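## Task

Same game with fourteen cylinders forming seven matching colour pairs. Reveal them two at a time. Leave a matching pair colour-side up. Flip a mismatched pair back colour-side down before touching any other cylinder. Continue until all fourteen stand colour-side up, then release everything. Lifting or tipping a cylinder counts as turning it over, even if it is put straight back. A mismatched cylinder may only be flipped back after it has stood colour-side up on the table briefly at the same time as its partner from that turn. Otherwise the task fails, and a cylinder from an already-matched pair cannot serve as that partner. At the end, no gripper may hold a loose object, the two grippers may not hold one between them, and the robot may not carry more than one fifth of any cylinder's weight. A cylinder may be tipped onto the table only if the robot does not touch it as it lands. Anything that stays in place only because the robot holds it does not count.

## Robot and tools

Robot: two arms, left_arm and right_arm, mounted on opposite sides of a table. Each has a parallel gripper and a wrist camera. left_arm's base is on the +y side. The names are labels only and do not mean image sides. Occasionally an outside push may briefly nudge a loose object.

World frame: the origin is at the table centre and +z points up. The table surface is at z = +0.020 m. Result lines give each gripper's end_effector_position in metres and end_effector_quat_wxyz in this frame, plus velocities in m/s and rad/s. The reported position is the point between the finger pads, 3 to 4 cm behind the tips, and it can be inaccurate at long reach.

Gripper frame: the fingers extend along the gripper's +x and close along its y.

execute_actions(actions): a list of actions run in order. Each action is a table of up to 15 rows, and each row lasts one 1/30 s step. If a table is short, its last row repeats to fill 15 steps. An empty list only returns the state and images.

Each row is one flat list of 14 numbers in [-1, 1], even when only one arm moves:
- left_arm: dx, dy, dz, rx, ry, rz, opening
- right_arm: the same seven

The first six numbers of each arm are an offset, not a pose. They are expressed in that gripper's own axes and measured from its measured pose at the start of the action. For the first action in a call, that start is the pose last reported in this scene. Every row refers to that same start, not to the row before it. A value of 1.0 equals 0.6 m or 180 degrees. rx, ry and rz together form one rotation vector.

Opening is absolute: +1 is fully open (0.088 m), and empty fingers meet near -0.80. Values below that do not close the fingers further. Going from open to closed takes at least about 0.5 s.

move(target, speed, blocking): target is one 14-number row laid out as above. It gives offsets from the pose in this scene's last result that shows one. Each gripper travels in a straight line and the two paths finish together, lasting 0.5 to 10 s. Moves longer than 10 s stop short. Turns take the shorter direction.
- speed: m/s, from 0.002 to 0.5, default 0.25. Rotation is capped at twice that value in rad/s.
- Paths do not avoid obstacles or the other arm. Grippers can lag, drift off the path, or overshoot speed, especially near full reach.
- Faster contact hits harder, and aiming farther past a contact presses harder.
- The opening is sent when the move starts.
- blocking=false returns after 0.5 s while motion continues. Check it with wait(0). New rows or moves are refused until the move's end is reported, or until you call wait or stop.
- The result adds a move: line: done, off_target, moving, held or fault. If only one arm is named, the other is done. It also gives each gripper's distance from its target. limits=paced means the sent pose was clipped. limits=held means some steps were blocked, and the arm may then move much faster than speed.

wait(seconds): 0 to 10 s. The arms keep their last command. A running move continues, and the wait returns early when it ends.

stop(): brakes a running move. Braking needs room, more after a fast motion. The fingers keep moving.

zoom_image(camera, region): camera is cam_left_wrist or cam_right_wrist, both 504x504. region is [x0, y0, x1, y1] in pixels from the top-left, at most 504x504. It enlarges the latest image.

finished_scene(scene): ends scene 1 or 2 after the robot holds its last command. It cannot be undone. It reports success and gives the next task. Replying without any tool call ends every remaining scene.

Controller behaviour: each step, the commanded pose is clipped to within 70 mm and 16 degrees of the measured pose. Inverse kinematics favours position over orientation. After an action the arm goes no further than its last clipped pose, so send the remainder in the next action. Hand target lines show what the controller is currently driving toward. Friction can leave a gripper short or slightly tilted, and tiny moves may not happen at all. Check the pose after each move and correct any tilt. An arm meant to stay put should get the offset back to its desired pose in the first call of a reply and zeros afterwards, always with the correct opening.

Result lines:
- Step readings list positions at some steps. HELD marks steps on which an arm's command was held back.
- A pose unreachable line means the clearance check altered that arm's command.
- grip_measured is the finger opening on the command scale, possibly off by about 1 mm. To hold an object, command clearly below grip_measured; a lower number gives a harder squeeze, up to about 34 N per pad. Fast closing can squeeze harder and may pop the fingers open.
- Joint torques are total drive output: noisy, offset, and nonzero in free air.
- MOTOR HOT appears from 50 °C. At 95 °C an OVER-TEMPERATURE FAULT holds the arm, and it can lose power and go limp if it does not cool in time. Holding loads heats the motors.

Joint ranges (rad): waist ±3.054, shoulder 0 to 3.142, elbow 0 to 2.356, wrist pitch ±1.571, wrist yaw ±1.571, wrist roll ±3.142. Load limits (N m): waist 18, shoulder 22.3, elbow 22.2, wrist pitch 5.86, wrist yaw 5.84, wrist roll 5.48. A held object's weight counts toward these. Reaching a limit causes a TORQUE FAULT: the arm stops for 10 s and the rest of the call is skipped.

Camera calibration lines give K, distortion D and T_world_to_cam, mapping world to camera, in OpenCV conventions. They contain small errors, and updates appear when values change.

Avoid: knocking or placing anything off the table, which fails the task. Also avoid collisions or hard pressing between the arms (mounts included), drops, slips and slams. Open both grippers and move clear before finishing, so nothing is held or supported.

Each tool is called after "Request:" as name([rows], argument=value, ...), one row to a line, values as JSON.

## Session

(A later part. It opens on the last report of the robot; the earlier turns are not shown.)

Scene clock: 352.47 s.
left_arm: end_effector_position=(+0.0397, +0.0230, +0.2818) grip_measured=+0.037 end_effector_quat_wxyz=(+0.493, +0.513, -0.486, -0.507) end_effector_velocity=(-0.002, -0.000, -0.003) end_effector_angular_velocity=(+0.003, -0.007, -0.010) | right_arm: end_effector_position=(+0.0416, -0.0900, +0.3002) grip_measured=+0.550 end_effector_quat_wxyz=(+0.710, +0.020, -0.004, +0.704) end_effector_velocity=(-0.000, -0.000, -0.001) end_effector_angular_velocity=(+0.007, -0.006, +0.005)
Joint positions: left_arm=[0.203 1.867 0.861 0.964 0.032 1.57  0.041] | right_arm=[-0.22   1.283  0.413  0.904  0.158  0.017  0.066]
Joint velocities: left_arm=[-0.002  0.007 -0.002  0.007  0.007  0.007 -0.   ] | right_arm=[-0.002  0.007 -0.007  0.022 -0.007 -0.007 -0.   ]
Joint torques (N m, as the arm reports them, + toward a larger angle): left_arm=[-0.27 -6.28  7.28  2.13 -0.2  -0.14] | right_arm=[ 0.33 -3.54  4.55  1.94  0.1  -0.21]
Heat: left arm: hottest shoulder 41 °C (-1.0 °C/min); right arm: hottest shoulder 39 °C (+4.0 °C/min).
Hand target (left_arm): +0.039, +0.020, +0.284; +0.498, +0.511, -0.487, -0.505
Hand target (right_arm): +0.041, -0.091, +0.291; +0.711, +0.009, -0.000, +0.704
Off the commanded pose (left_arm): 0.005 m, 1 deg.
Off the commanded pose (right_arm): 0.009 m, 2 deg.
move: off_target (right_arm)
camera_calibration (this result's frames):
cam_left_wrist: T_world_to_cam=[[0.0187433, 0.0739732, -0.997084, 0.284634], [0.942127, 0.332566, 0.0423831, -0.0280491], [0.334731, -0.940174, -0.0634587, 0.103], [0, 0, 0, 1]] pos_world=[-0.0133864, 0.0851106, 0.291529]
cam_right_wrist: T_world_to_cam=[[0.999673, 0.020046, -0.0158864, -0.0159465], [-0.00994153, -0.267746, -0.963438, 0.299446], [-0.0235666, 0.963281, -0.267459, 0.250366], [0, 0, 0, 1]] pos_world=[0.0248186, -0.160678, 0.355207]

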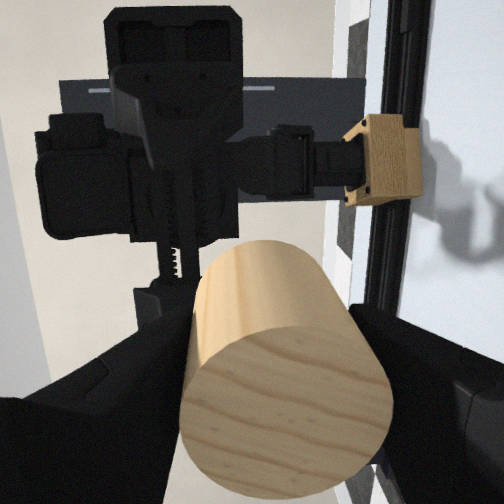

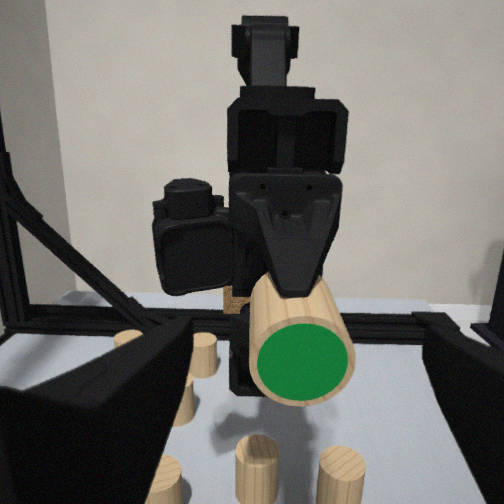

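Request:
move(target=[0,0,0,0,0,0,-0.25, 0.108,-0.004,-0.026,0,0,0,0.55], speed=0.15)

Request:
move(target=[0,0,0,0,0,0,-0.25, 0,0,0,0,0,0,-0.25])

Request:
move(target=[0,0,0,0,0,0,0.6, 0,0,0,0,0,0,-0.25])

Request:
move(target=[-0.1,0,0,0,0,0,0.6, 0,0,0,-0.006,0,0,-0.25])

Request:
move(target=[-0.39,-0.24,-0.10,0,0,-0.49,0.6, -0.36,-0.30,-0.26,0,0.51,0,-0.25], speed=0.4)

Scene clock: 358.23 s.
left_arm: end_effector_position=(+0.0396, +0.0229, +0.2814) grip_measured=+0.033 end_effector_quat_wxyz=(+0.493, +0.513, -0.485, -0.507) end_effector_velocity=(-0.000, +0.000, -0.001) end_effector_angular_velocity=(-0.002, -0.008, +0.005) | right_arm: end_effector_position=(+0.0438, -0.0282, +0.2868) grip_measured=+0.550 end_effector_quat_wxyz=(+0.710, +0.019, -0.005, +0.704) end_effector_velocity=(-0.002, +0.000, -0.002) end_effector_angular_velocity=(-0.002, +0.006, +0.020)
Joint positions: left_arm=[0.202 1.868 0.861 0.965 0.032 1.57  0.041] | right_arm=[-0.261  1.593  0.6    1.027  0.117  0.016  0.066]
Joint velocities: left_arm=[-0.002  0.002 -0.002  0.007 -0.007  0.007 -0.004] | right_arm=[-0.002  0.007 -0.002  0.007 -0.022  0.007 -0.   ]
Joint torques (N m, as the arm reports them, + toward a larger angle): left_arm=[-0.05 -7.11  6.04  1.72  0.04 -0.05] | right_arm=[-0.15 -5.34  7.33  1.98 -0.13  0.05]
Heat: left arm: hottest shoulder 41 °C (-1.0 °C/min); right arm: hottest shoulder 38 °C (+2.0 °C/min).
Hand target (left_arm): +0.040, +0.023, +0.282; +0.493, +0.513, -0.486, -0.507
Hand target (right_arm): +0.044, -0.025, +0.287; +0.710, +0.020, -0.005, +0.704
Off the commanded pose (left_arm): 0.000 m, 0 deg.
Off the commanded pose (right_arm): 0.003 m, 0 deg.
move: done
camera_calibration (this result's frames):
cam_left_wrist: T_world_to_cam=[[0.0187419, 0.0743538, -0.997056, 0.284248], [0.942127, 0.332549, 0.0425087, -0.0279169], [0.334731, -0.94015, -0.0638182, 0.103033], [0, 0, 0, 1]] pos_world=[-0.0135146, 0.0850156, 0.291174]
cam_right_wrist: T_world_to_cam=[[0.999702, 0.0199956, -0.0140123, -0.0201556], [-0.00812673, -0.268674, -0.963197, 0.302935], [-0.0230244, 0.963024, -0.268431, 0.18751], [0, 0, 0, 1]] pos_world=[0.0269288, -0.0987827, 0.341837]

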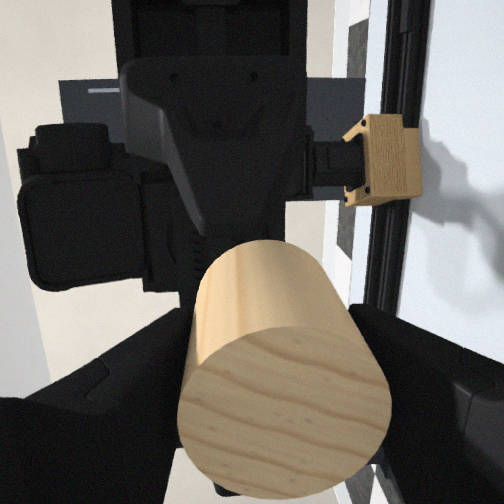

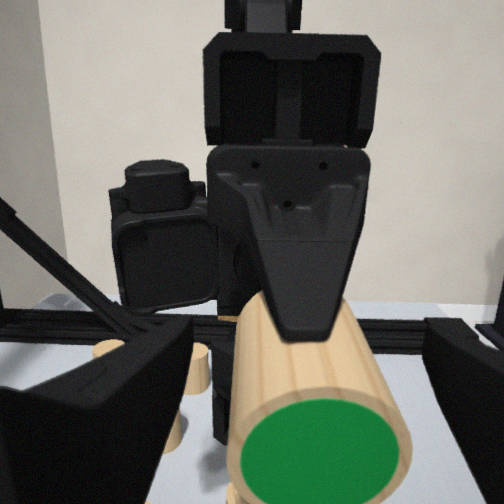

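Scene clock: 358.73 s.
left_arm: end_effector_position=(+0.0398, +0.0229, +0.2814) grip_measured=+0.033 end_effector_quat_wxyz=(+0.493, +0.514, -0.485, -0.507) end_effector_velocity=(-0.000, +0.002, -0.003) end_effector_angular_velocity=(+0.012, +0.008, +0.005) | right_arm: end_effector_position=(+0.0436, -0.0282, +0.2868) grip_measured=+0.023 end_effector_quat_wxyz=(+0.710, +0.018, -0.005, +0.704) end_effector_velocity=(+0.000, -0.001, -0.002) end_effector_angular_velocity=(-0.007, +0.006, +0.005)
Joint positions: left_arm=[0.203 1.868 0.861 0.964 0.031 1.57  0.041] | right_arm=[-0.261  1.594  0.6    1.028  0.116  0.015  0.04 ]
Joint velocities: left_arm=[-0.002 -0.002 -0.007 -0.007 -0.007 -0.007 -0.   ] | right_arm=[-0.002 -0.002 -0.002 -0.007 -0.007  0.007 -0.   ]
Joint torques (N m, as the arm reports them, + toward a larger angle): left_arm=[-0.08 -6.88  6.01  1.75  0.   -0.06] | right_arm=[ 0.03 -6.52  5.75  1.78  0.03  0.03]
Heat: left arm: hottest shoulder 41 °C (-1.0 °C/min); right arm: hottest shoulder 38 °C (+2.0 °C/min).
Hand target (left_arm): +0.040, +0.023, +0.281; +0.493, +0.513, -0.485, -0.507
Hand target (right_arm): +0.044, -0.028, +0.287; +0.710, +0.019, -0.005, +0.704
Off the commanded pose (left_arm): 0.000 m, 0 deg.
Off the commanded pose (right_arm): 0.000 m, 0 deg.
move: done
camera_calibration (this result's frames):
cam_left_wrist: T_world_to_cam=[[0.0186837, 0.0747488, -0.997027, 0.284145], [0.941873, 0.333252, 0.0426346, -0.0281908], [0.335448, -0.93987, -0.0641775, 0.103022], [0, 0, 0, 1]] pos_world=[-0.0133153, 0.0849826, 0.291114]
cam_right_wrist: T_world_to_cam=[[0.999699, 0.0210936, -0.0124958, -0.020279], [-0.00637926, -0.268327, -0.963307, 0.302914], [-0.0236725, 0.963097, -0.268111, 0.187424], [0, 0, 0, 1]] pos_world=[0.0266421, -0.0987994, 0.341796]

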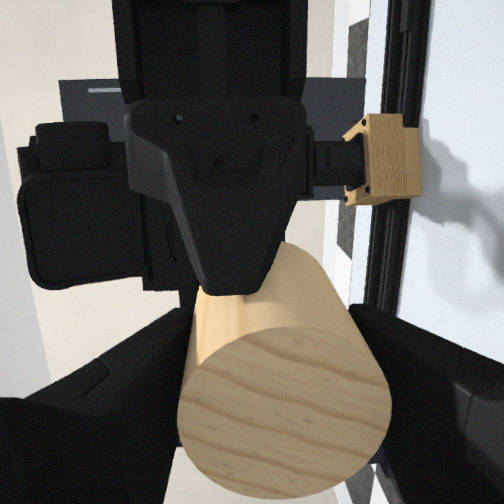

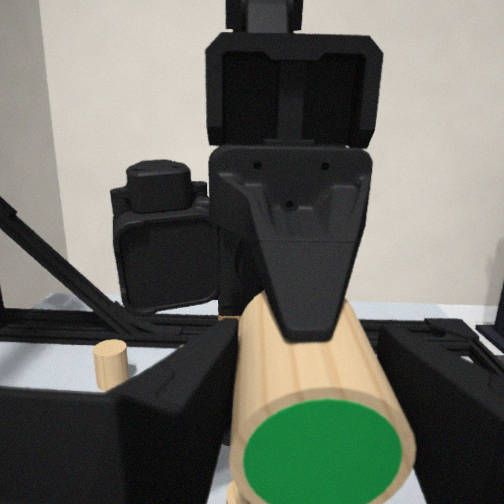

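Scene clock: 359.40 s.
left_arm: end_effector_position=(+0.0398, +0.0229, +0.2814) grip_measured=+0.598 end_effector_quat_wxyz=(+0.493, +0.514, -0.485, -0.507) end_effector_velocity=(-0.002, -0.000, +0.001) end_effector_angular_velocity=(+0.003, -0.007, -0.010) | right_arm: end_effector_position=(+0.0436, -0.0282, +0.2868) grip_measured=+0.023 end_effector_quat_wxyz=(+0.710, +0.018, -0.005, +0.704) end_effector_velocity=(+0.000, -0.001, -0.002) end_effector_angular_velocity=(-0.007, -0.008, +0.005)
Joint positions: left_arm=[0.203 1.868 0.861 0.964 0.031 1.57  0.068] | right_arm=[-0.261  1.594  0.6    1.028  0.116  0.015  0.04 ]
Joint velocities: left_arm=[-0.002 -0.002  0.002 -0.007  0.007  0.007  0.   ] | right_arm=[-0.002 -0.002 -0.002 -0.007 -0.007 -0.007 -0.   ]
Joint torques (N m, as the arm reports them, + toward a larger angle): left_arm=[-0.01 -7.1   5.92  1.76  0.03 -0.04] | right_arm=[ 0.08 -6.5   5.71  1.84  0.    0.  ]
Heat: left arm: hottest shoulder 41 °C (-1.0 °C/min); right arm: hottest shoulder 38 °C (+2.0 °C/min).
Hand target (left_arm): +0.040, +0.023, +0.281; +0.493, +0.514, -0.485, -0.507
Hand target (right_arm): +0.044, -0.028, +0.287; +0.710, +0.018, -0.005, +0.704
Off the commanded pose (left_arm): 0.000 m, 0 deg.
Off the commanded pose (right_arm): 0.000 m, 0 deg.
move: done
camera_calibration (this result's frames):
cam_left_wrist: T_world_to_cam=[[0.0186837, 0.0747488, -0.997027, 0.284145], [0.941873, 0.333252, 0.0426346, -0.0281908], [0.335448, -0.93987, -0.0641775, 0.103022], [0, 0, 0, 1]] pos_world=[-0.0133153, 0.0849826, 0.291114]
cam_right_wrist: T_world_to_cam=[[0.999699, 0.0210936, -0.0124958, -0.020279], [-0.00637926, -0.268327, -0.963307, 0.302914], [-0.0236725, 0.963097, -0.268111, 0.187424], [0, 0, 0, 1]] pos_world=[0.0266421, -0.0987994, 0.341796]

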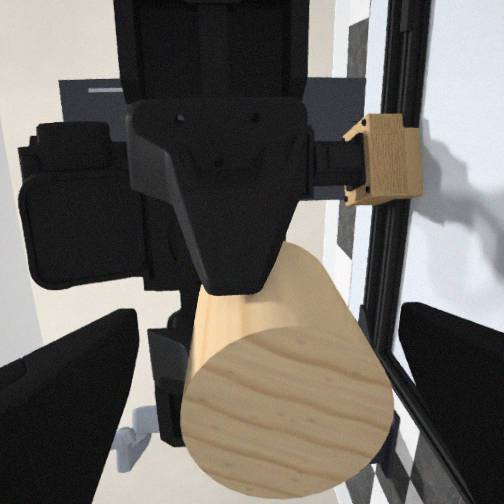

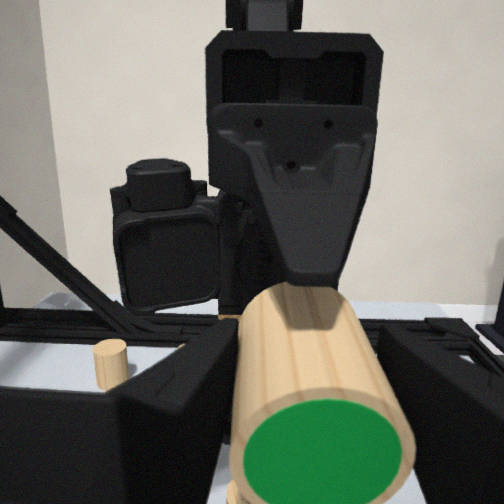

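Scene clock: 360.30 s.
left_arm: end_effector_position=(+0.0383, +0.0805, +0.2811) grip_measured=+0.600 end_effector_quat_wxyz=(+0.492, +0.516, -0.482, -0.509) end_effector_velocity=(-0.002, +0.002, -0.001) end_effector_angular_velocity=(+0.007, +0.008, -0.009) | right_arm: end_effector_position=(+0.0436, -0.0282, +0.2868) grip_measured=+0.022 end_effector_quat_wxyz=(+0.710, +0.014, -0.010, +0.704) end_effector_velocity=(+0.002, -0.000, -0.002) end_effector_angular_velocity=(-0.007, -0.008, -0.000)
Joint positions: left_arm=[0.205 1.678 0.624 1.004 0.031 1.57  0.068] | right_arm=[-0.261  1.594  0.6    1.028  0.116  0.002  0.04 ]
Joint velocities: left_arm=[-0.002 -0.007 -0.007 -0.007  0.007 -0.007 -0.   ] | right_arm=[-0.007 -0.002 -0.002 -0.007 -0.007 -0.007  0.   ]
Joint torques (N m, as the arm reports them, + toward a larger angle): left_arm=[ 0.1  -6.74  5.21  1.98  0.16 -0.03] | right_arm=[ 0.05 -6.51  5.75  1.83  0.01 -0.17]
Heat: left arm: hottest shoulder 41 °C (-1.0 °C/min); right arm: hottest shoulder 38 °C (+2.0 °C/min).
Hand target (left_arm): +0.039, +0.083, +0.284; +0.494, +0.514, -0.485, -0.507
Hand target (right_arm): +0.044, -0.028, +0.287; +0.710, +0.012, -0.012, +0.704
Off the commanded pose (left_arm): 0.004 m, 0 deg.
Off the commanded pose (right_arm): 0.000 m, 0 deg.
move: done
camera_calibration (this result's frames):
cam_left_wrist: T_world_to_cam=[[0.0180977, 0.0827738, -0.996404, 0.278832], [0.940997, 0.335415, 0.0449551, -0.0468032], [0.33793, -0.938427, -0.0718197, 0.159607], [0, 0, 0, 1]] pos_world=[-0.0149406, 0.142398, 0.291397]
cam_right_wrist: T_world_to_cam=[[0.999786, 0.0206732, 0.0000801532, -0.0239015], [0.00562769, -0.268428, -0.963283, 0.302381], [-0.0198926, 0.963078, -0.268487, 0.187366], [0, 0, 0, 1]] pos_world=[0.0259219, -0.0987863, 0.341586]

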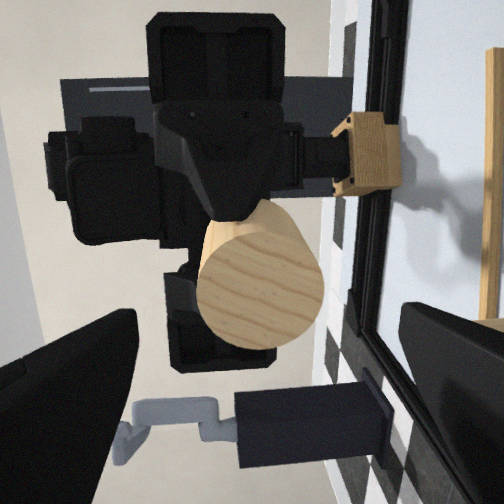

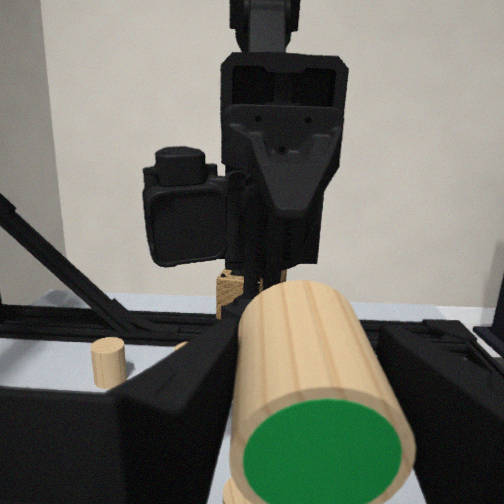

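Scene clock: 362.80 s.
left_arm: end_effector_position=(+0.0908, +0.3235, +0.1479) grip_measured=+0.600 end_effector_quat_wxyz=(+0.004, +0.704, +0.014, -0.710) end_effector_velocity=(-0.001, +0.006, -0.002) end_effector_angular_velocity=(+0.032, +0.004, +0.010) | right_arm: end_effector_position=(+0.2198, -0.2414, +0.1243) grip_measured=+0.022 end_effector_quat_wxyz=(+0.507, -0.495, +0.502, +0.495) end_effector_velocity=(-0.000, -0.001, -0.001) end_effector_angular_velocity=(-0.006, +0.013, +0.000)
Joint positions: left_arm=[ 0.498  1.434  0.749 -0.903  0.004  1.887  0.068] | right_arm=[-0.973  1.611  0.922 -0.875  0.002 -0.585  0.04 ]
Joint velocities: left_arm=[ 0.002  0.007 -0.002 -0.022 -0.007 -0.007 -0.   ] | right_arm=[-0.007  0.007  0.002 -0.007 -0.007 -0.007 -0.   ]
Joint torques (N m, as the arm reports them, + toward a larger angle): left_arm=[ 0.06 -3.12  6.53 -0.04 -0.14  0.09] | right_arm=[-0.3  -5.07  6.65 -0.05  0.12 -0.22]
Heat: left arm: hottest shoulder 41 °C (-1.0 °C/min); right arm: hottest shoulder 38 °C (+2.0 °C/min).
Hand target (left_arm): +0.093, +0.322, +0.149; +0.002, +0.706, +0.015, -0.708
Hand target (right_arm): +0.222, -0.240, +0.124; +0.506, -0.498, +0.502, +0.494
Off the commanded pose (left_arm): 0.003 m, 1 deg.
Off the commanded pose (right_arm): 0.002 m, 1 deg.
move: done
camera_calibration (this result's frames):
cam_left_wrist: T_world_to_cam=[[-0.00368097, 0.998864, 0.0475054, -0.323728], [0.950121, -0.0113218, 0.311676, -0.0997448], [0.31186, 0.0462831, -0.949, 0.173905], [0, 0, 0, 1]] pos_world=[0.0393442, 0.314183, 0.211503]
cam_right_wrist: T_world_to_cam=[[0.999618, -0.0142072, -0.0236916, -0.201156], [-0.00657076, -0.955283, 0.295619, -0.231957], [-0.0268321, -0.29535, -0.955012, 0.135729], [0, 0, 0, 1]] pos_world=[0.203197, -0.184355, 0.193428]

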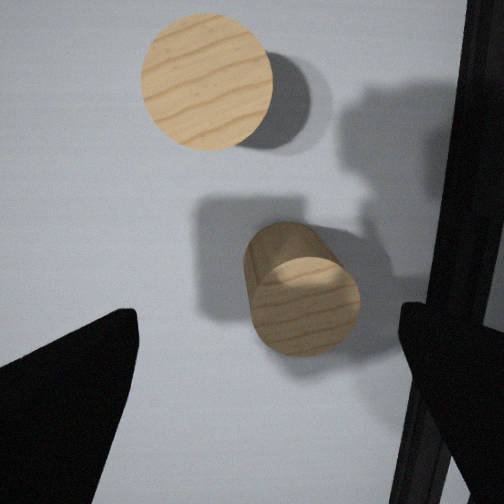

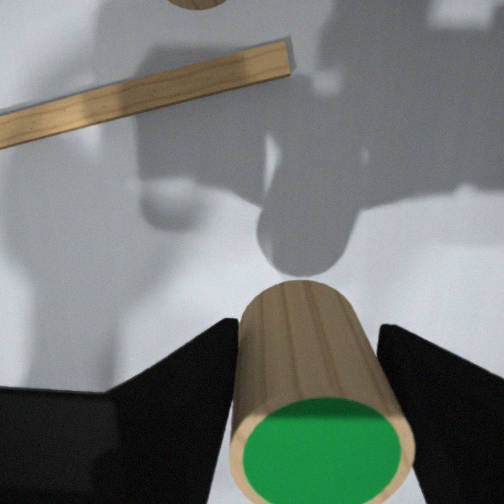

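Request:
move(target=[0,-0.029,-0.022,0,0,0,0.6, 0.074,0,0,0,0,0,-0.25], speed=0.1)

Request:
move(target=[0,0,0,0,0,0,0.5, 0,0,0,0,0,0,0.55])

Request:
move(target=[0,0,0,0,0,0,0.5, -0.1,0,0,0,0,0,0.55])

Scene clock: 365.53 s.
left_arm: end_effector_position=(+0.1038, +0.3388, +0.1481) grip_measured=+0.600 end_effector_quat_wxyz=(+0.005, +0.704, +0.014, -0.710) end_effector_velocity=(-0.003, +0.006, -0.000) end_effector_angular_velocity=(+0.017, +0.016, -0.005) | right_arm: end_effector_position=(+0.2228, -0.2376, +0.0852) grip_measured=+0.022 end_effector_quat_wxyz=(+0.514, -0.494, +0.495, +0.496) end_effector_velocity=(+0.001, +0.002, -0.000) end_effector_angular_velocity=(+0.010, +0.002, -0.010)
Joint positions: left_arm=[ 0.586  1.393  0.717 -0.91   0.003  1.972  0.068] | right_arm=[-0.974  1.697  0.835 -0.683  0.003 -0.586  0.04 ]
Joint velocities: left_arm=[ 0.002 -0.007 -0.007 -0.022  0.007  0.007 -0.   ] | right_arm=[-0.002  0.002  0.002  0.007 -0.007  0.007  0.   ]
Joint torques (N m, as the arm reports them, + toward a larger angle): left_arm=[ 0.18 -4.11  4.72 -0.07 -0.01  0.1 ] | right_arm=[ 0.09 -5.04  3.33  0.31 -0.07  0.01]
Heat: left arm: hottest shoulder 40 °C (-2.0 °C/min); right arm: hottest shoulder 37 °C (+1.0 °C/min).
Hand target (left_arm): +0.104, +0.341, +0.148; +0.004, +0.704, +0.015, -0.710
Hand target (right_arm): +0.220, -0.241, +0.080; +0.508, -0.495, +0.502, +0.495
Off the commanded pose (left_arm): 0.002 m, 0 deg.
Off the commanded pose (right_arm): 0.007 m, 1 deg.
move: done
camera_calibration (this result's frames):
cam_left_wrist: T_world_to_cam=[[-0.00520804, 0.998949, 0.0455381, -0.33853], [0.950117, -0.00925826, 0.311756, -0.112777], [0.31185, 0.0448901, -0.94907, 0.169829], [0, 0, 0, 1]] pos_world=[0.0524271, 0.329507, 0.211754]
cam_right_wrist: T_world_to_cam=[[0.999832, -0.0139535, -0.0118992, -0.20593], [-0.0100513, -0.959707, 0.280824, -0.215834], [-0.0153382, -0.280657, -0.959686, 0.100905], [0, 0, 0, 1]] pos_world=[0.205274, -0.181691, 0.154998]

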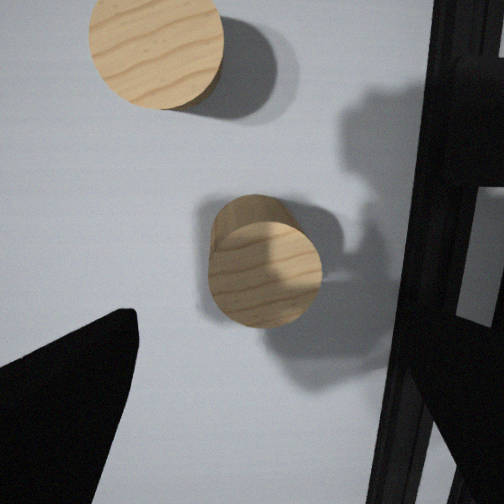

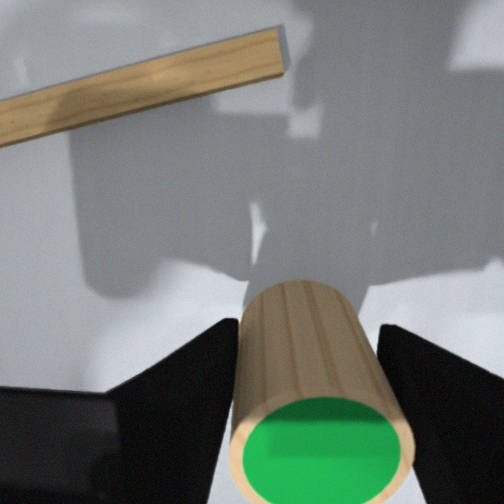

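Scene clock: 366.20 s.
left_arm: end_effector_position=(+0.1038, +0.3388, +0.1481) grip_measured=+0.500 end_effector_quat_wxyz=(+0.005, +0.704, +0.014, -0.710) end_effector_velocity=(-0.001, +0.003, -0.000) end_effector_angular_velocity=(+0.010, -0.004, +0.019) | right_arm: end_effector_position=(+0.2227, -0.2376, +0.0852) grip_measured=+0.548 end_effector_quat_wxyz=(+0.514, -0.494, +0.495, +0.496) end_effector_velocity=(-0.005, -0.003, -0.000) end_effector_angular_velocity=(-0.014, +0.018, +0.010)
Joint positions: left_arm=[ 0.586  1.393  0.717 -0.91   0.003  1.972  0.064] | right_arm=[-0.974  1.697  0.835 -0.683  0.002 -0.586  0.066]
Joint velocities: left_arm=[-0.002 -0.007 -0.007 -0.007 -0.007 -0.022 -0.   ] | right_arm=[ 0.002 -0.002 -0.002 -0.022 -0.007 -0.007  0.   ]
Joint torques (N m, as the arm reports them, + toward a larger angle): left_arm=[-0.1  -3.28  5.42  0.17  0.08  0.01] | right_arm=[ 0.02 -6.31  4.66  0.14 -0.04 -0.03]
Heat: left arm: hottest shoulder 40 °C (-2.0 °C/min); right arm: hottest shoulder 37 °C (+1.0 °C/min).
Hand target (left_arm): +0.104, +0.339, +0.148; +0.005, +0.704, +0.014, -0.710
Hand target (right_arm): +0.223, -0.238, +0.085; +0.514, -0.494, +0.495, +0.496
Off the commanded pose (left_arm): 0.000 m, 0 deg.
Off the commanded pose (right_arm): 0.000 m, 0 deg.
move: done
camera_calibration (this result's frames):
cam_left_wrist: T_world_to_cam=[[-0.00520804, 0.998949, 0.0455381, -0.33853], [0.950117, -0.00925826, 0.311756, -0.112777], [0.31185, 0.0448901, -0.94907, 0.169829], [0, 0, 0, 1]] pos_world=[0.0524271, 0.329507, 0.211754]
cam_right_wrist: T_world_to_cam=[[0.999828, -0.0139407, -0.0122158, -0.205852], [-0.00995356, -0.959768, 0.280619, -0.215822], [-0.0156363, -0.280449, -0.959742, 0.101034], [0, 0, 0, 1]] pos_world=[0.205248, -0.181674, 0.155015]

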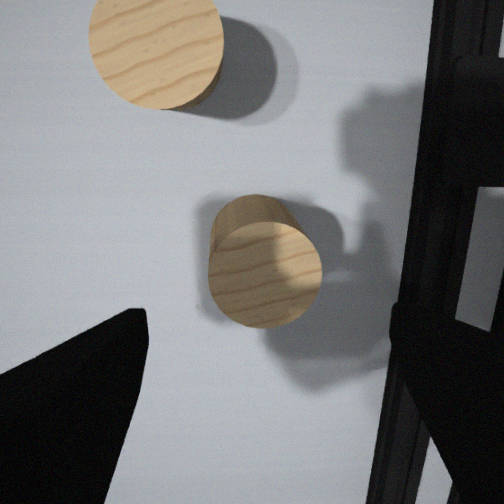

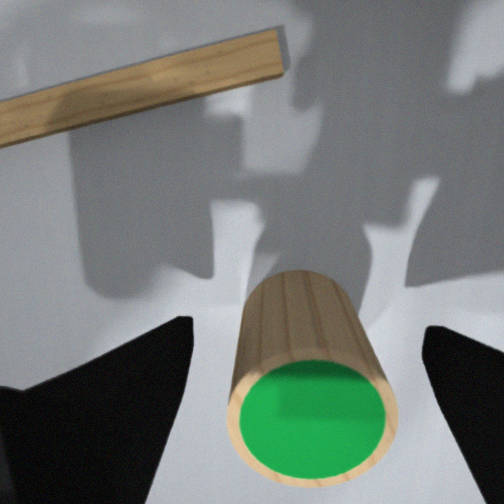

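Scene clock: 367.07 s.
left_arm: end_effector_position=(+0.1038, +0.3388, +0.1481) grip_measured=+0.500 end_effector_quat_wxyz=(+0.005, +0.704, +0.014, -0.710) end_effector_velocity=(-0.002, +0.005, -0.000) end_effector_angular_velocity=(+0.023, +0.002, +0.005) | right_arm: end_effector_position=(+0.2201, -0.2414, +0.1403) grip_measured=+0.550 end_effector_quat_wxyz=(+0.508, -0.495, +0.501, +0.495) end_effector_velocity=(+0.002, -0.000, +0.002) end_effector_angular_velocity=(-0.002, -0.007, -0.010)
Joint positions: left_arm=[ 0.586  1.393  0.717 -0.91   0.003  1.972  0.064] | right_arm=[-0.974  1.583  0.962 -0.94   0.002 -0.586  0.066]
Joint velocities: left_arm=[-0.002 -0.002 -0.002 -0.022 -0.007 -0.007  0.   ] | right_arm=[-0.002 -0.002  0.007 -0.007  0.007  0.007  0.   ]
Joint torques (N m, as the arm reports them, + toward a larger angle): left_arm=[-0.14 -3.36  5.48  0.18  0.04  0.03] | right_arm=[ 0.11 -6.87  6.59 -0.08 -0.04  0.01]
Heat: left arm: hottest shoulder 40 °C (-2.0 °C/min); right arm: hottest shoulder 37 °C (+1.0 °C/min).
Hand target (left_arm): +0.104, +0.339, +0.148; +0.005, +0.704, +0.014, -0.710
Hand target (right_arm): +0.222, -0.239, +0.145; +0.514, -0.494, +0.495, +0.496
Off the commanded pose (left_arm): 0.000 m, 0 deg.
Off the commanded pose (right_arm): 0.006 m, 1 deg.
move: done
camera_calibration (this result's frames):
cam_left_wrist: T_world_to_cam=[[-0.00520804, 0.998949, 0.0455381, -0.33853], [0.950117, -0.00925826, 0.311756, -0.112777], [0.31185, 0.0448901, -0.94907, 0.169829], [0, 0, 0, 1]] pos_world=[0.0524271, 0.329507, 0.211754]
cam_right_wrist: T_world_to_cam=[[0.999667, -0.0141739, -0.0215689, -0.201297], [-0.00721026, -0.955802, 0.293922, -0.236478], [-0.0247816, -0.293669, -0.955586, 0.150992], [0, 0, 0, 1]] pos_world=[0.203266, -0.184538, 0.20945]

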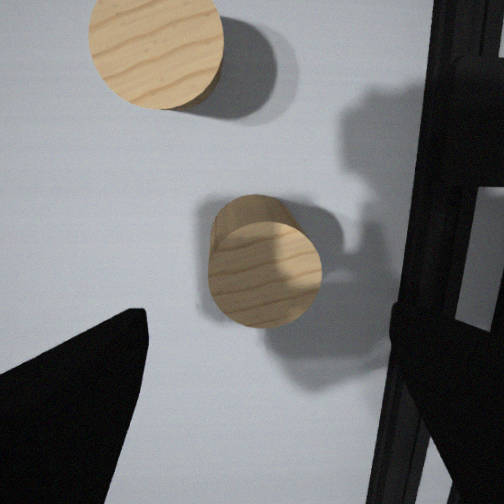

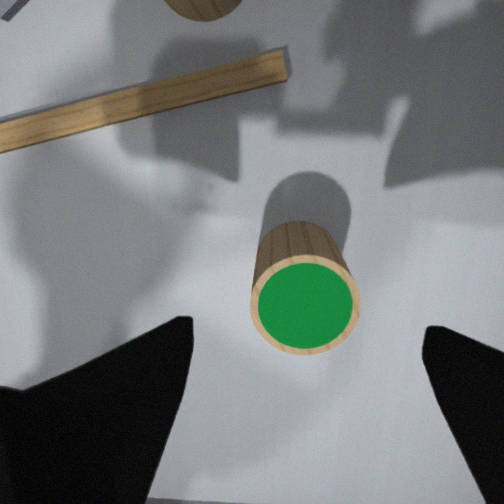

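Request:
move(target=[0.124,-0.004,-0.001,0,0,0,0.5, -0.1,0.1,0.1,0,0,0,0.55], speed=0.12)

Request:
move(target=[0,0,0,0,0,0,-0.25, 0,0,0,0,0,0,0.55])

Request:
move(target=[-0.15,0,0,0,0,0,-0.25, 0,0,0,0,0,0,0.55])

Request:
move(target=[-0.22,0.527,0.12,0,0,0.505,-0.25, -0.145,0.2,0.157,0,-0.494,0,0.55], speed=0.4)

Scene clock: 371.33 s.
left_arm: end_effector_position=(+0.1043, +0.3405, +0.0762) grip_measured=+0.500 end_effector_quat_wxyz=(+0.008, +0.705, +0.012, -0.709) end_effector_velocity=(+0.000, +0.003, -0.003) end_effector_angular_velocity=(+0.010, -0.004, +0.010) | right_arm: end_effector_position=(+0.1604, -0.1837, +0.2004) grip_measured=+0.550 end_effector_quat_wxyz=(+0.508, -0.495, +0.500, +0.497) end_effector_velocity=(-0.005, -0.002, +0.001) end_effector_angular_velocity=(-0.010, +0.026, +0.010)
Joint positions: left_arm=[ 0.591  1.589  0.539 -0.529  0.003  1.977  0.063] | right_arm=[-0.682  1.617  1.244 -1.186  0.002 -0.298  0.066]
Joint velocities: left_arm=[ 0.002  0.007 -0.007  0.007 -0.007 -0.007 -0.   ] | right_arm=[ 0.002  0.002  0.007 -0.022 -0.022 -0.007 -0.   ]
Joint torques (N m, as the arm reports them, + toward a larger angle): left_arm=[ 0.24 -3.12  3.78  0.38  0.07  0.1 ] | right_arm=[ 0.28 -5.49  7.1  -0.01  0.    0.17]
Heat: left arm: hottest shoulder 39 °C (-3.0 °C/min); right arm: hottest shoulder 37 °C (+1.0 °C/min).
Hand target (left_arm): +0.104, +0.343, +0.074; +0.005, +0.704, +0.014, -0.710
Hand target (right_arm): +0.160, -0.181, +0.200; +0.508, -0.495, +0.501, +0.496
Off the commanded pose (left_arm): 0.003 m, 0 deg.
Off the commanded pose (right_arm): 0.003 m, 0 deg.
move: done
camera_calibration (this result's frames):
cam_left_wrist: T_world_to_cam=[[-0.006109, 0.999251, 0.0382093, -0.336439], [0.949088, -0.00624072, 0.31495, -0.0919105], [0.314953, 0.038188, -0.948339, 0.103212], [0, 0, 0, 1]] pos_world=[0.0526689, 0.331672, 0.139682]
cam_right_wrist: T_world_to_cam=[[0.99968, -0.0102523, -0.0231171, -0.138531], [-0.00310724, -0.957004, 0.290057, -0.199555], [-0.025097, -0.289893, -0.95673, 0.224838], [0, 0, 0, 1]] pos_world=[0.143509, -0.127217, 0.269789]

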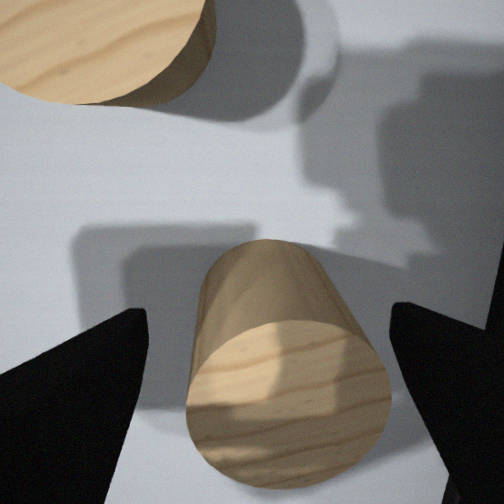

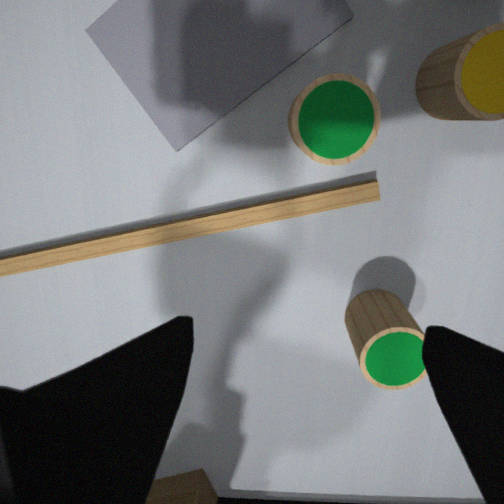

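Scene clock: 371.83 s.
left_arm: end_effector_position=(+0.1042, +0.3407, +0.0761) grip_measured=+0.038 end_effector_quat_wxyz=(+0.007, +0.705, +0.012, -0.709) end_effector_velocity=(-0.002, +0.005, +0.000) end_effector_angular_velocity=(+0.023, +0.003, +0.005) | right_arm: end_effector_position=(+0.1604, -0.1837, +0.2003) grip_measured=+0.550 end_effector_quat_wxyz=(+0.508, -0.495, +0.500, +0.497) end_effector_velocity=(-0.001, +0.001, +0.000) end_effector_angular_velocity=(+0.009, +0.005, +0.010)
Joint positions: left_arm=[ 0.591  1.59   0.539 -0.529  0.003  1.977  0.041] | right_arm=[-0.682  1.617  1.244 -1.186  0.002 -0.298  0.066]
Joint velocities: left_arm=[-0.002 -0.002 -0.002 -0.022 -0.007 -0.007 -0.   ] | right_arm=[ 0.002 -0.002 -0.002  0.007 -0.007 -0.007 -0.   ]
Joint torques (N m, as the arm reports them, + toward a larger angle): left_arm=[-0.01 -3.59  4.53  0.24  0.07  0.01] | right_arm=[ 0.03 -6.64  5.7   0.14 -0.02 -0.02]
Heat: left arm: hottest shoulder 39 °C (-3.0 °C/min); right arm: hottest shoulder 37 °C (+1.0 °C/min).
Hand target (left_arm): +0.104, +0.341, +0.076; +0.008, +0.705, +0.012, -0.709
Hand target (right_arm): +0.160, -0.184, +0.200; +0.508, -0.495, +0.500, +0.497
Off the commanded pose (left_arm): 0.000 m, 0 deg.
Off the commanded pose (right_arm): 0.000 m, 0 deg.
move: done
camera_calibration (this result's frames):
cam_left_wrist: T_world_to_cam=[[-0.00609035, 0.999211, 0.0392495, -0.336702], [0.949239, -0.00656743, 0.314486, -0.0916703], [0.314496, 0.0391725, -0.94845, 0.102891], [0, 0, 0, 1]] pos_world=[0.0526074, 0.331804, 0.139632]
cam_right_wrist: T_world_to_cam=[[0.999677, -0.0102608, -0.0232311, -0.138513], [-0.00307307, -0.956899, 0.290405, -0.199577], [-0.0252096, -0.29024, -0.956622, 0.224675], [0, 0, 0, 1]] pos_world=[0.143519, -0.127187, 0.26967]

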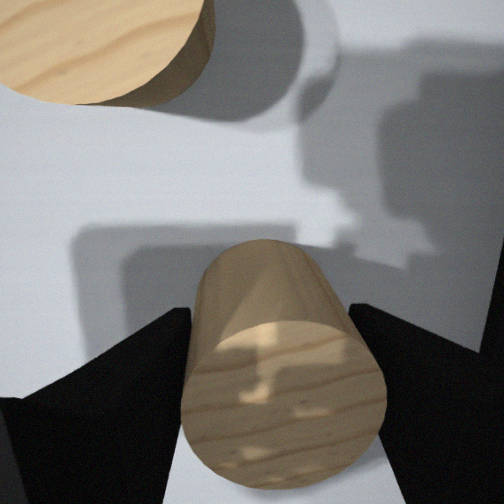

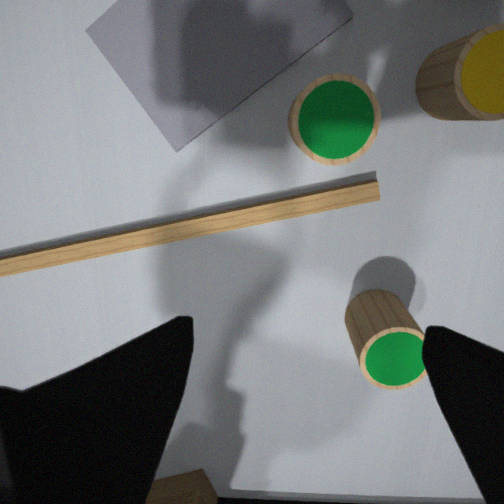

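Scene clock: 372.77 s.
left_arm: end_effector_position=(+0.1035, +0.3422, +0.1616) grip_measured=+0.038 end_effector_quat_wxyz=(+0.002, +0.702, +0.017, -0.712) end_effector_velocity=(-0.002, -0.000, +0.005) end_effector_angular_velocity=(-0.005, +0.005, +0.005) | right_arm: end_effector_position=(+0.1604, -0.1837, +0.2003) grip_measured=+0.550 end_effector_quat_wxyz=(+0.508, -0.495, +0.500, +0.497) end_effector_velocity=(+0.000, -0.006, -0.000) end_effector_angular_velocity=(-0.023, -0.000, +0.019)
Joint positions: left_arm=[ 0.591  1.364  0.751 -0.983  0.003  1.977  0.041] | right_arm=[-0.682  1.617  1.244 -1.186  0.002 -0.298  0.066]
Joint velocities: left_arm=[-0.002 -0.012  0.012 -0.022  0.007 -0.007  0.001] | right_arm=[-0.002 -0.002 -0.002 -0.022  0.007 -0.022 -0.   ]
Joint torques (N m, as the arm reports them, + toward a larger angle): left_arm=[-0.25 -4.16  6.75 -0.08  0.08 -0.01] | right_arm=[ 0.09 -6.67  5.7   0.13 -0.03 -0.02]
Heat: left arm: hottest shoulder 39 °C (-2.0 °C/min); right arm: hottest shoulder 37 °C (+1.0 °C/min).
Hand target (left_arm): +0.105, +0.339, +0.166; +0.008, +0.705, +0.012, -0.709
Hand target (right_arm): +0.160, -0.184, +0.200; +0.508, -0.495, +0.500, +0.497
Off the commanded pose (left_arm): 0.005 m, 1 deg.
Off the commanded pose (right_arm): 0.000 m, 0 deg.
move: done
camera_calibration (this result's frames):
cam_left_wrist: T_world_to_cam=[[-0.00578517, 0.998553, 0.0534605, -0.343629], [0.951289, -0.010984, 0.308106, -0.11558], [0.308247, 0.0526388, -0.949849, 0.180424], [0, 0, 0, 1]] pos_world=[0.0523471, 0.332365, 0.225357]
cam_right_wrist: T_world_to_cam=[[0.999677, -0.0102608, -0.0232311, -0.138513], [-0.00307307, -0.956899, 0.290405, -0.199577], [-0.0252096, -0.29024, -0.956622, 0.224675], [0, 0, 0, 1]] pos_world=[0.143519, -0.127187, 0.26967]

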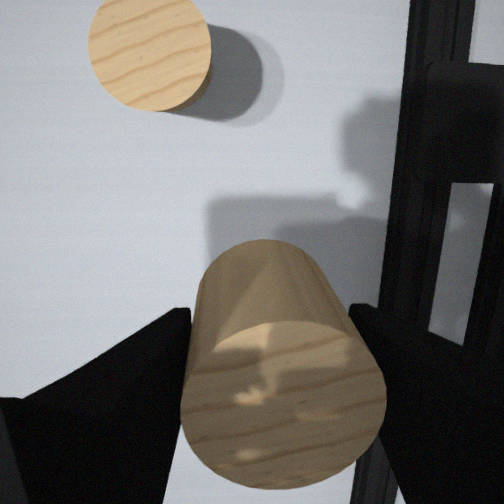

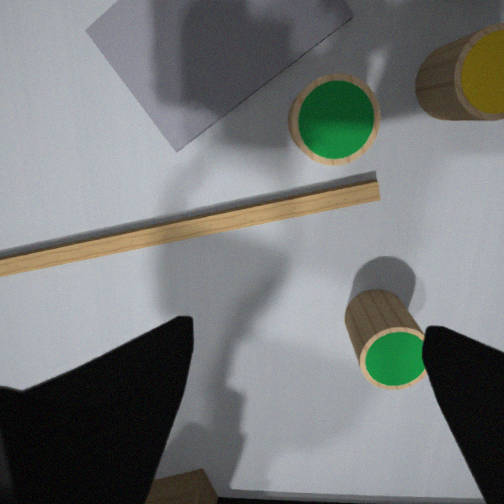

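Scene clock: 375.40 s.
left_arm: end_effector_position=(+0.0412, +0.0250, +0.2839) grip_measured=+0.035 end_effector_quat_wxyz=(+0.502, +0.506, -0.489, -0.503) end_effector_velocity=(-0.000, -0.001, -0.002) end_effector_angular_velocity=(+0.007, +0.007, +0.015) | right_arm: end_effector_position=(+0.0414, -0.0889, +0.2971) grip_measured=+0.550 end_effector_quat_wxyz=(+0.710, +0.010, +0.001, +0.704) end_effector_velocity=(-0.002, +0.000, +0.001) end_effector_angular_velocity=(+0.012, -0.020, +0.009)
Joint positions: left_arm=[0.206 1.869 0.848 1.001 0.033 1.562 0.041] | right_arm=[-0.221  1.282  0.42   0.875  0.155  0.014  0.066]
Joint velocities: left_arm=[-0.007  0.002  0.002 -0.007 -0.022 -0.007 -0.   ] | right_arm=[ 0.002  0.007 -0.002  0.022 -0.007 -0.022 -0.   ]
Joint torques (N m, as the arm reports them, + toward a larger angle): left_arm=[-0.32 -6.21  7.24  2.09 -0.21 -0.15] | right_arm=[ 0.35 -3.62  4.55  2.    0.13 -0.2 ]
Heat: left arm: hottest shoulder 39 °C (-2.0 °C/min); right arm: hottest shoulder 37 °C (+0.0 °C/min).
Hand target (left_arm): +0.041, +0.022, +0.287; +0.506, +0.504, -0.490, -0.500
Hand target (right_arm): +0.041, -0.090, +0.288; +0.710, -0.001, +0.005, +0.704
Off the commanded pose (left_arm): 0.005 m, 1 deg.
Off the commanded pose (right_arm): 0.010 m, 2 deg.
move: off_target (right_arm)
camera_calibration (this result's frames):
cam_left_wrist: T_world_to_cam=[[0.011232, 0.0514557, -0.998612, 0.287828], [0.941408, 0.336115, 0.0279077, -0.0261739], [0.337084, -0.940414, -0.0446655, 0.0991329], [0, 0, 0, 1]] pos_world=[-0.0120087, 0.0872131, 0.292586]
cam_right_wrist: T_world_to_cam=[[0.99972, 0.02123, -0.0104545, -0.0172957], [-0.00389662, -0.288067, -0.957602, 0.292987], [-0.0233415, 0.957375, -0.287904, 0.253963], [0, 0, 0, 1]] pos_world=[0.0243604, -0.158371, 0.353501]

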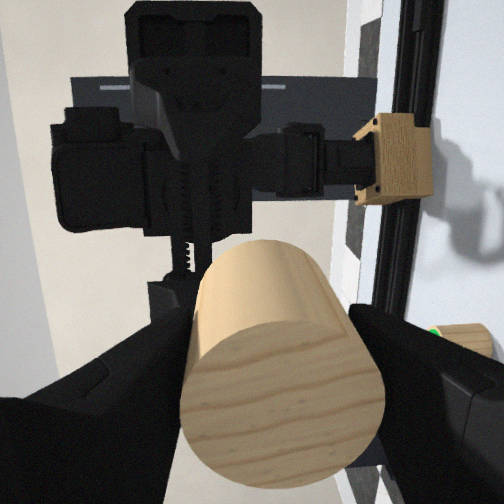

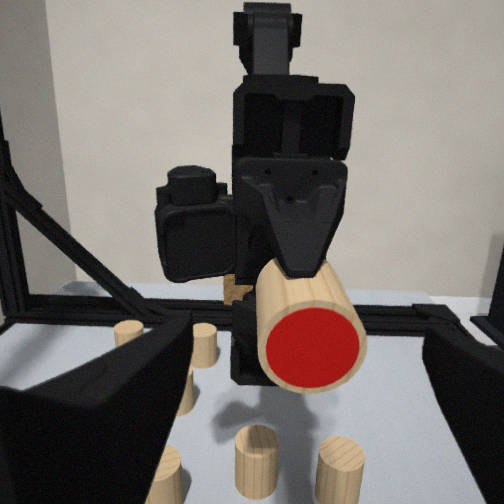

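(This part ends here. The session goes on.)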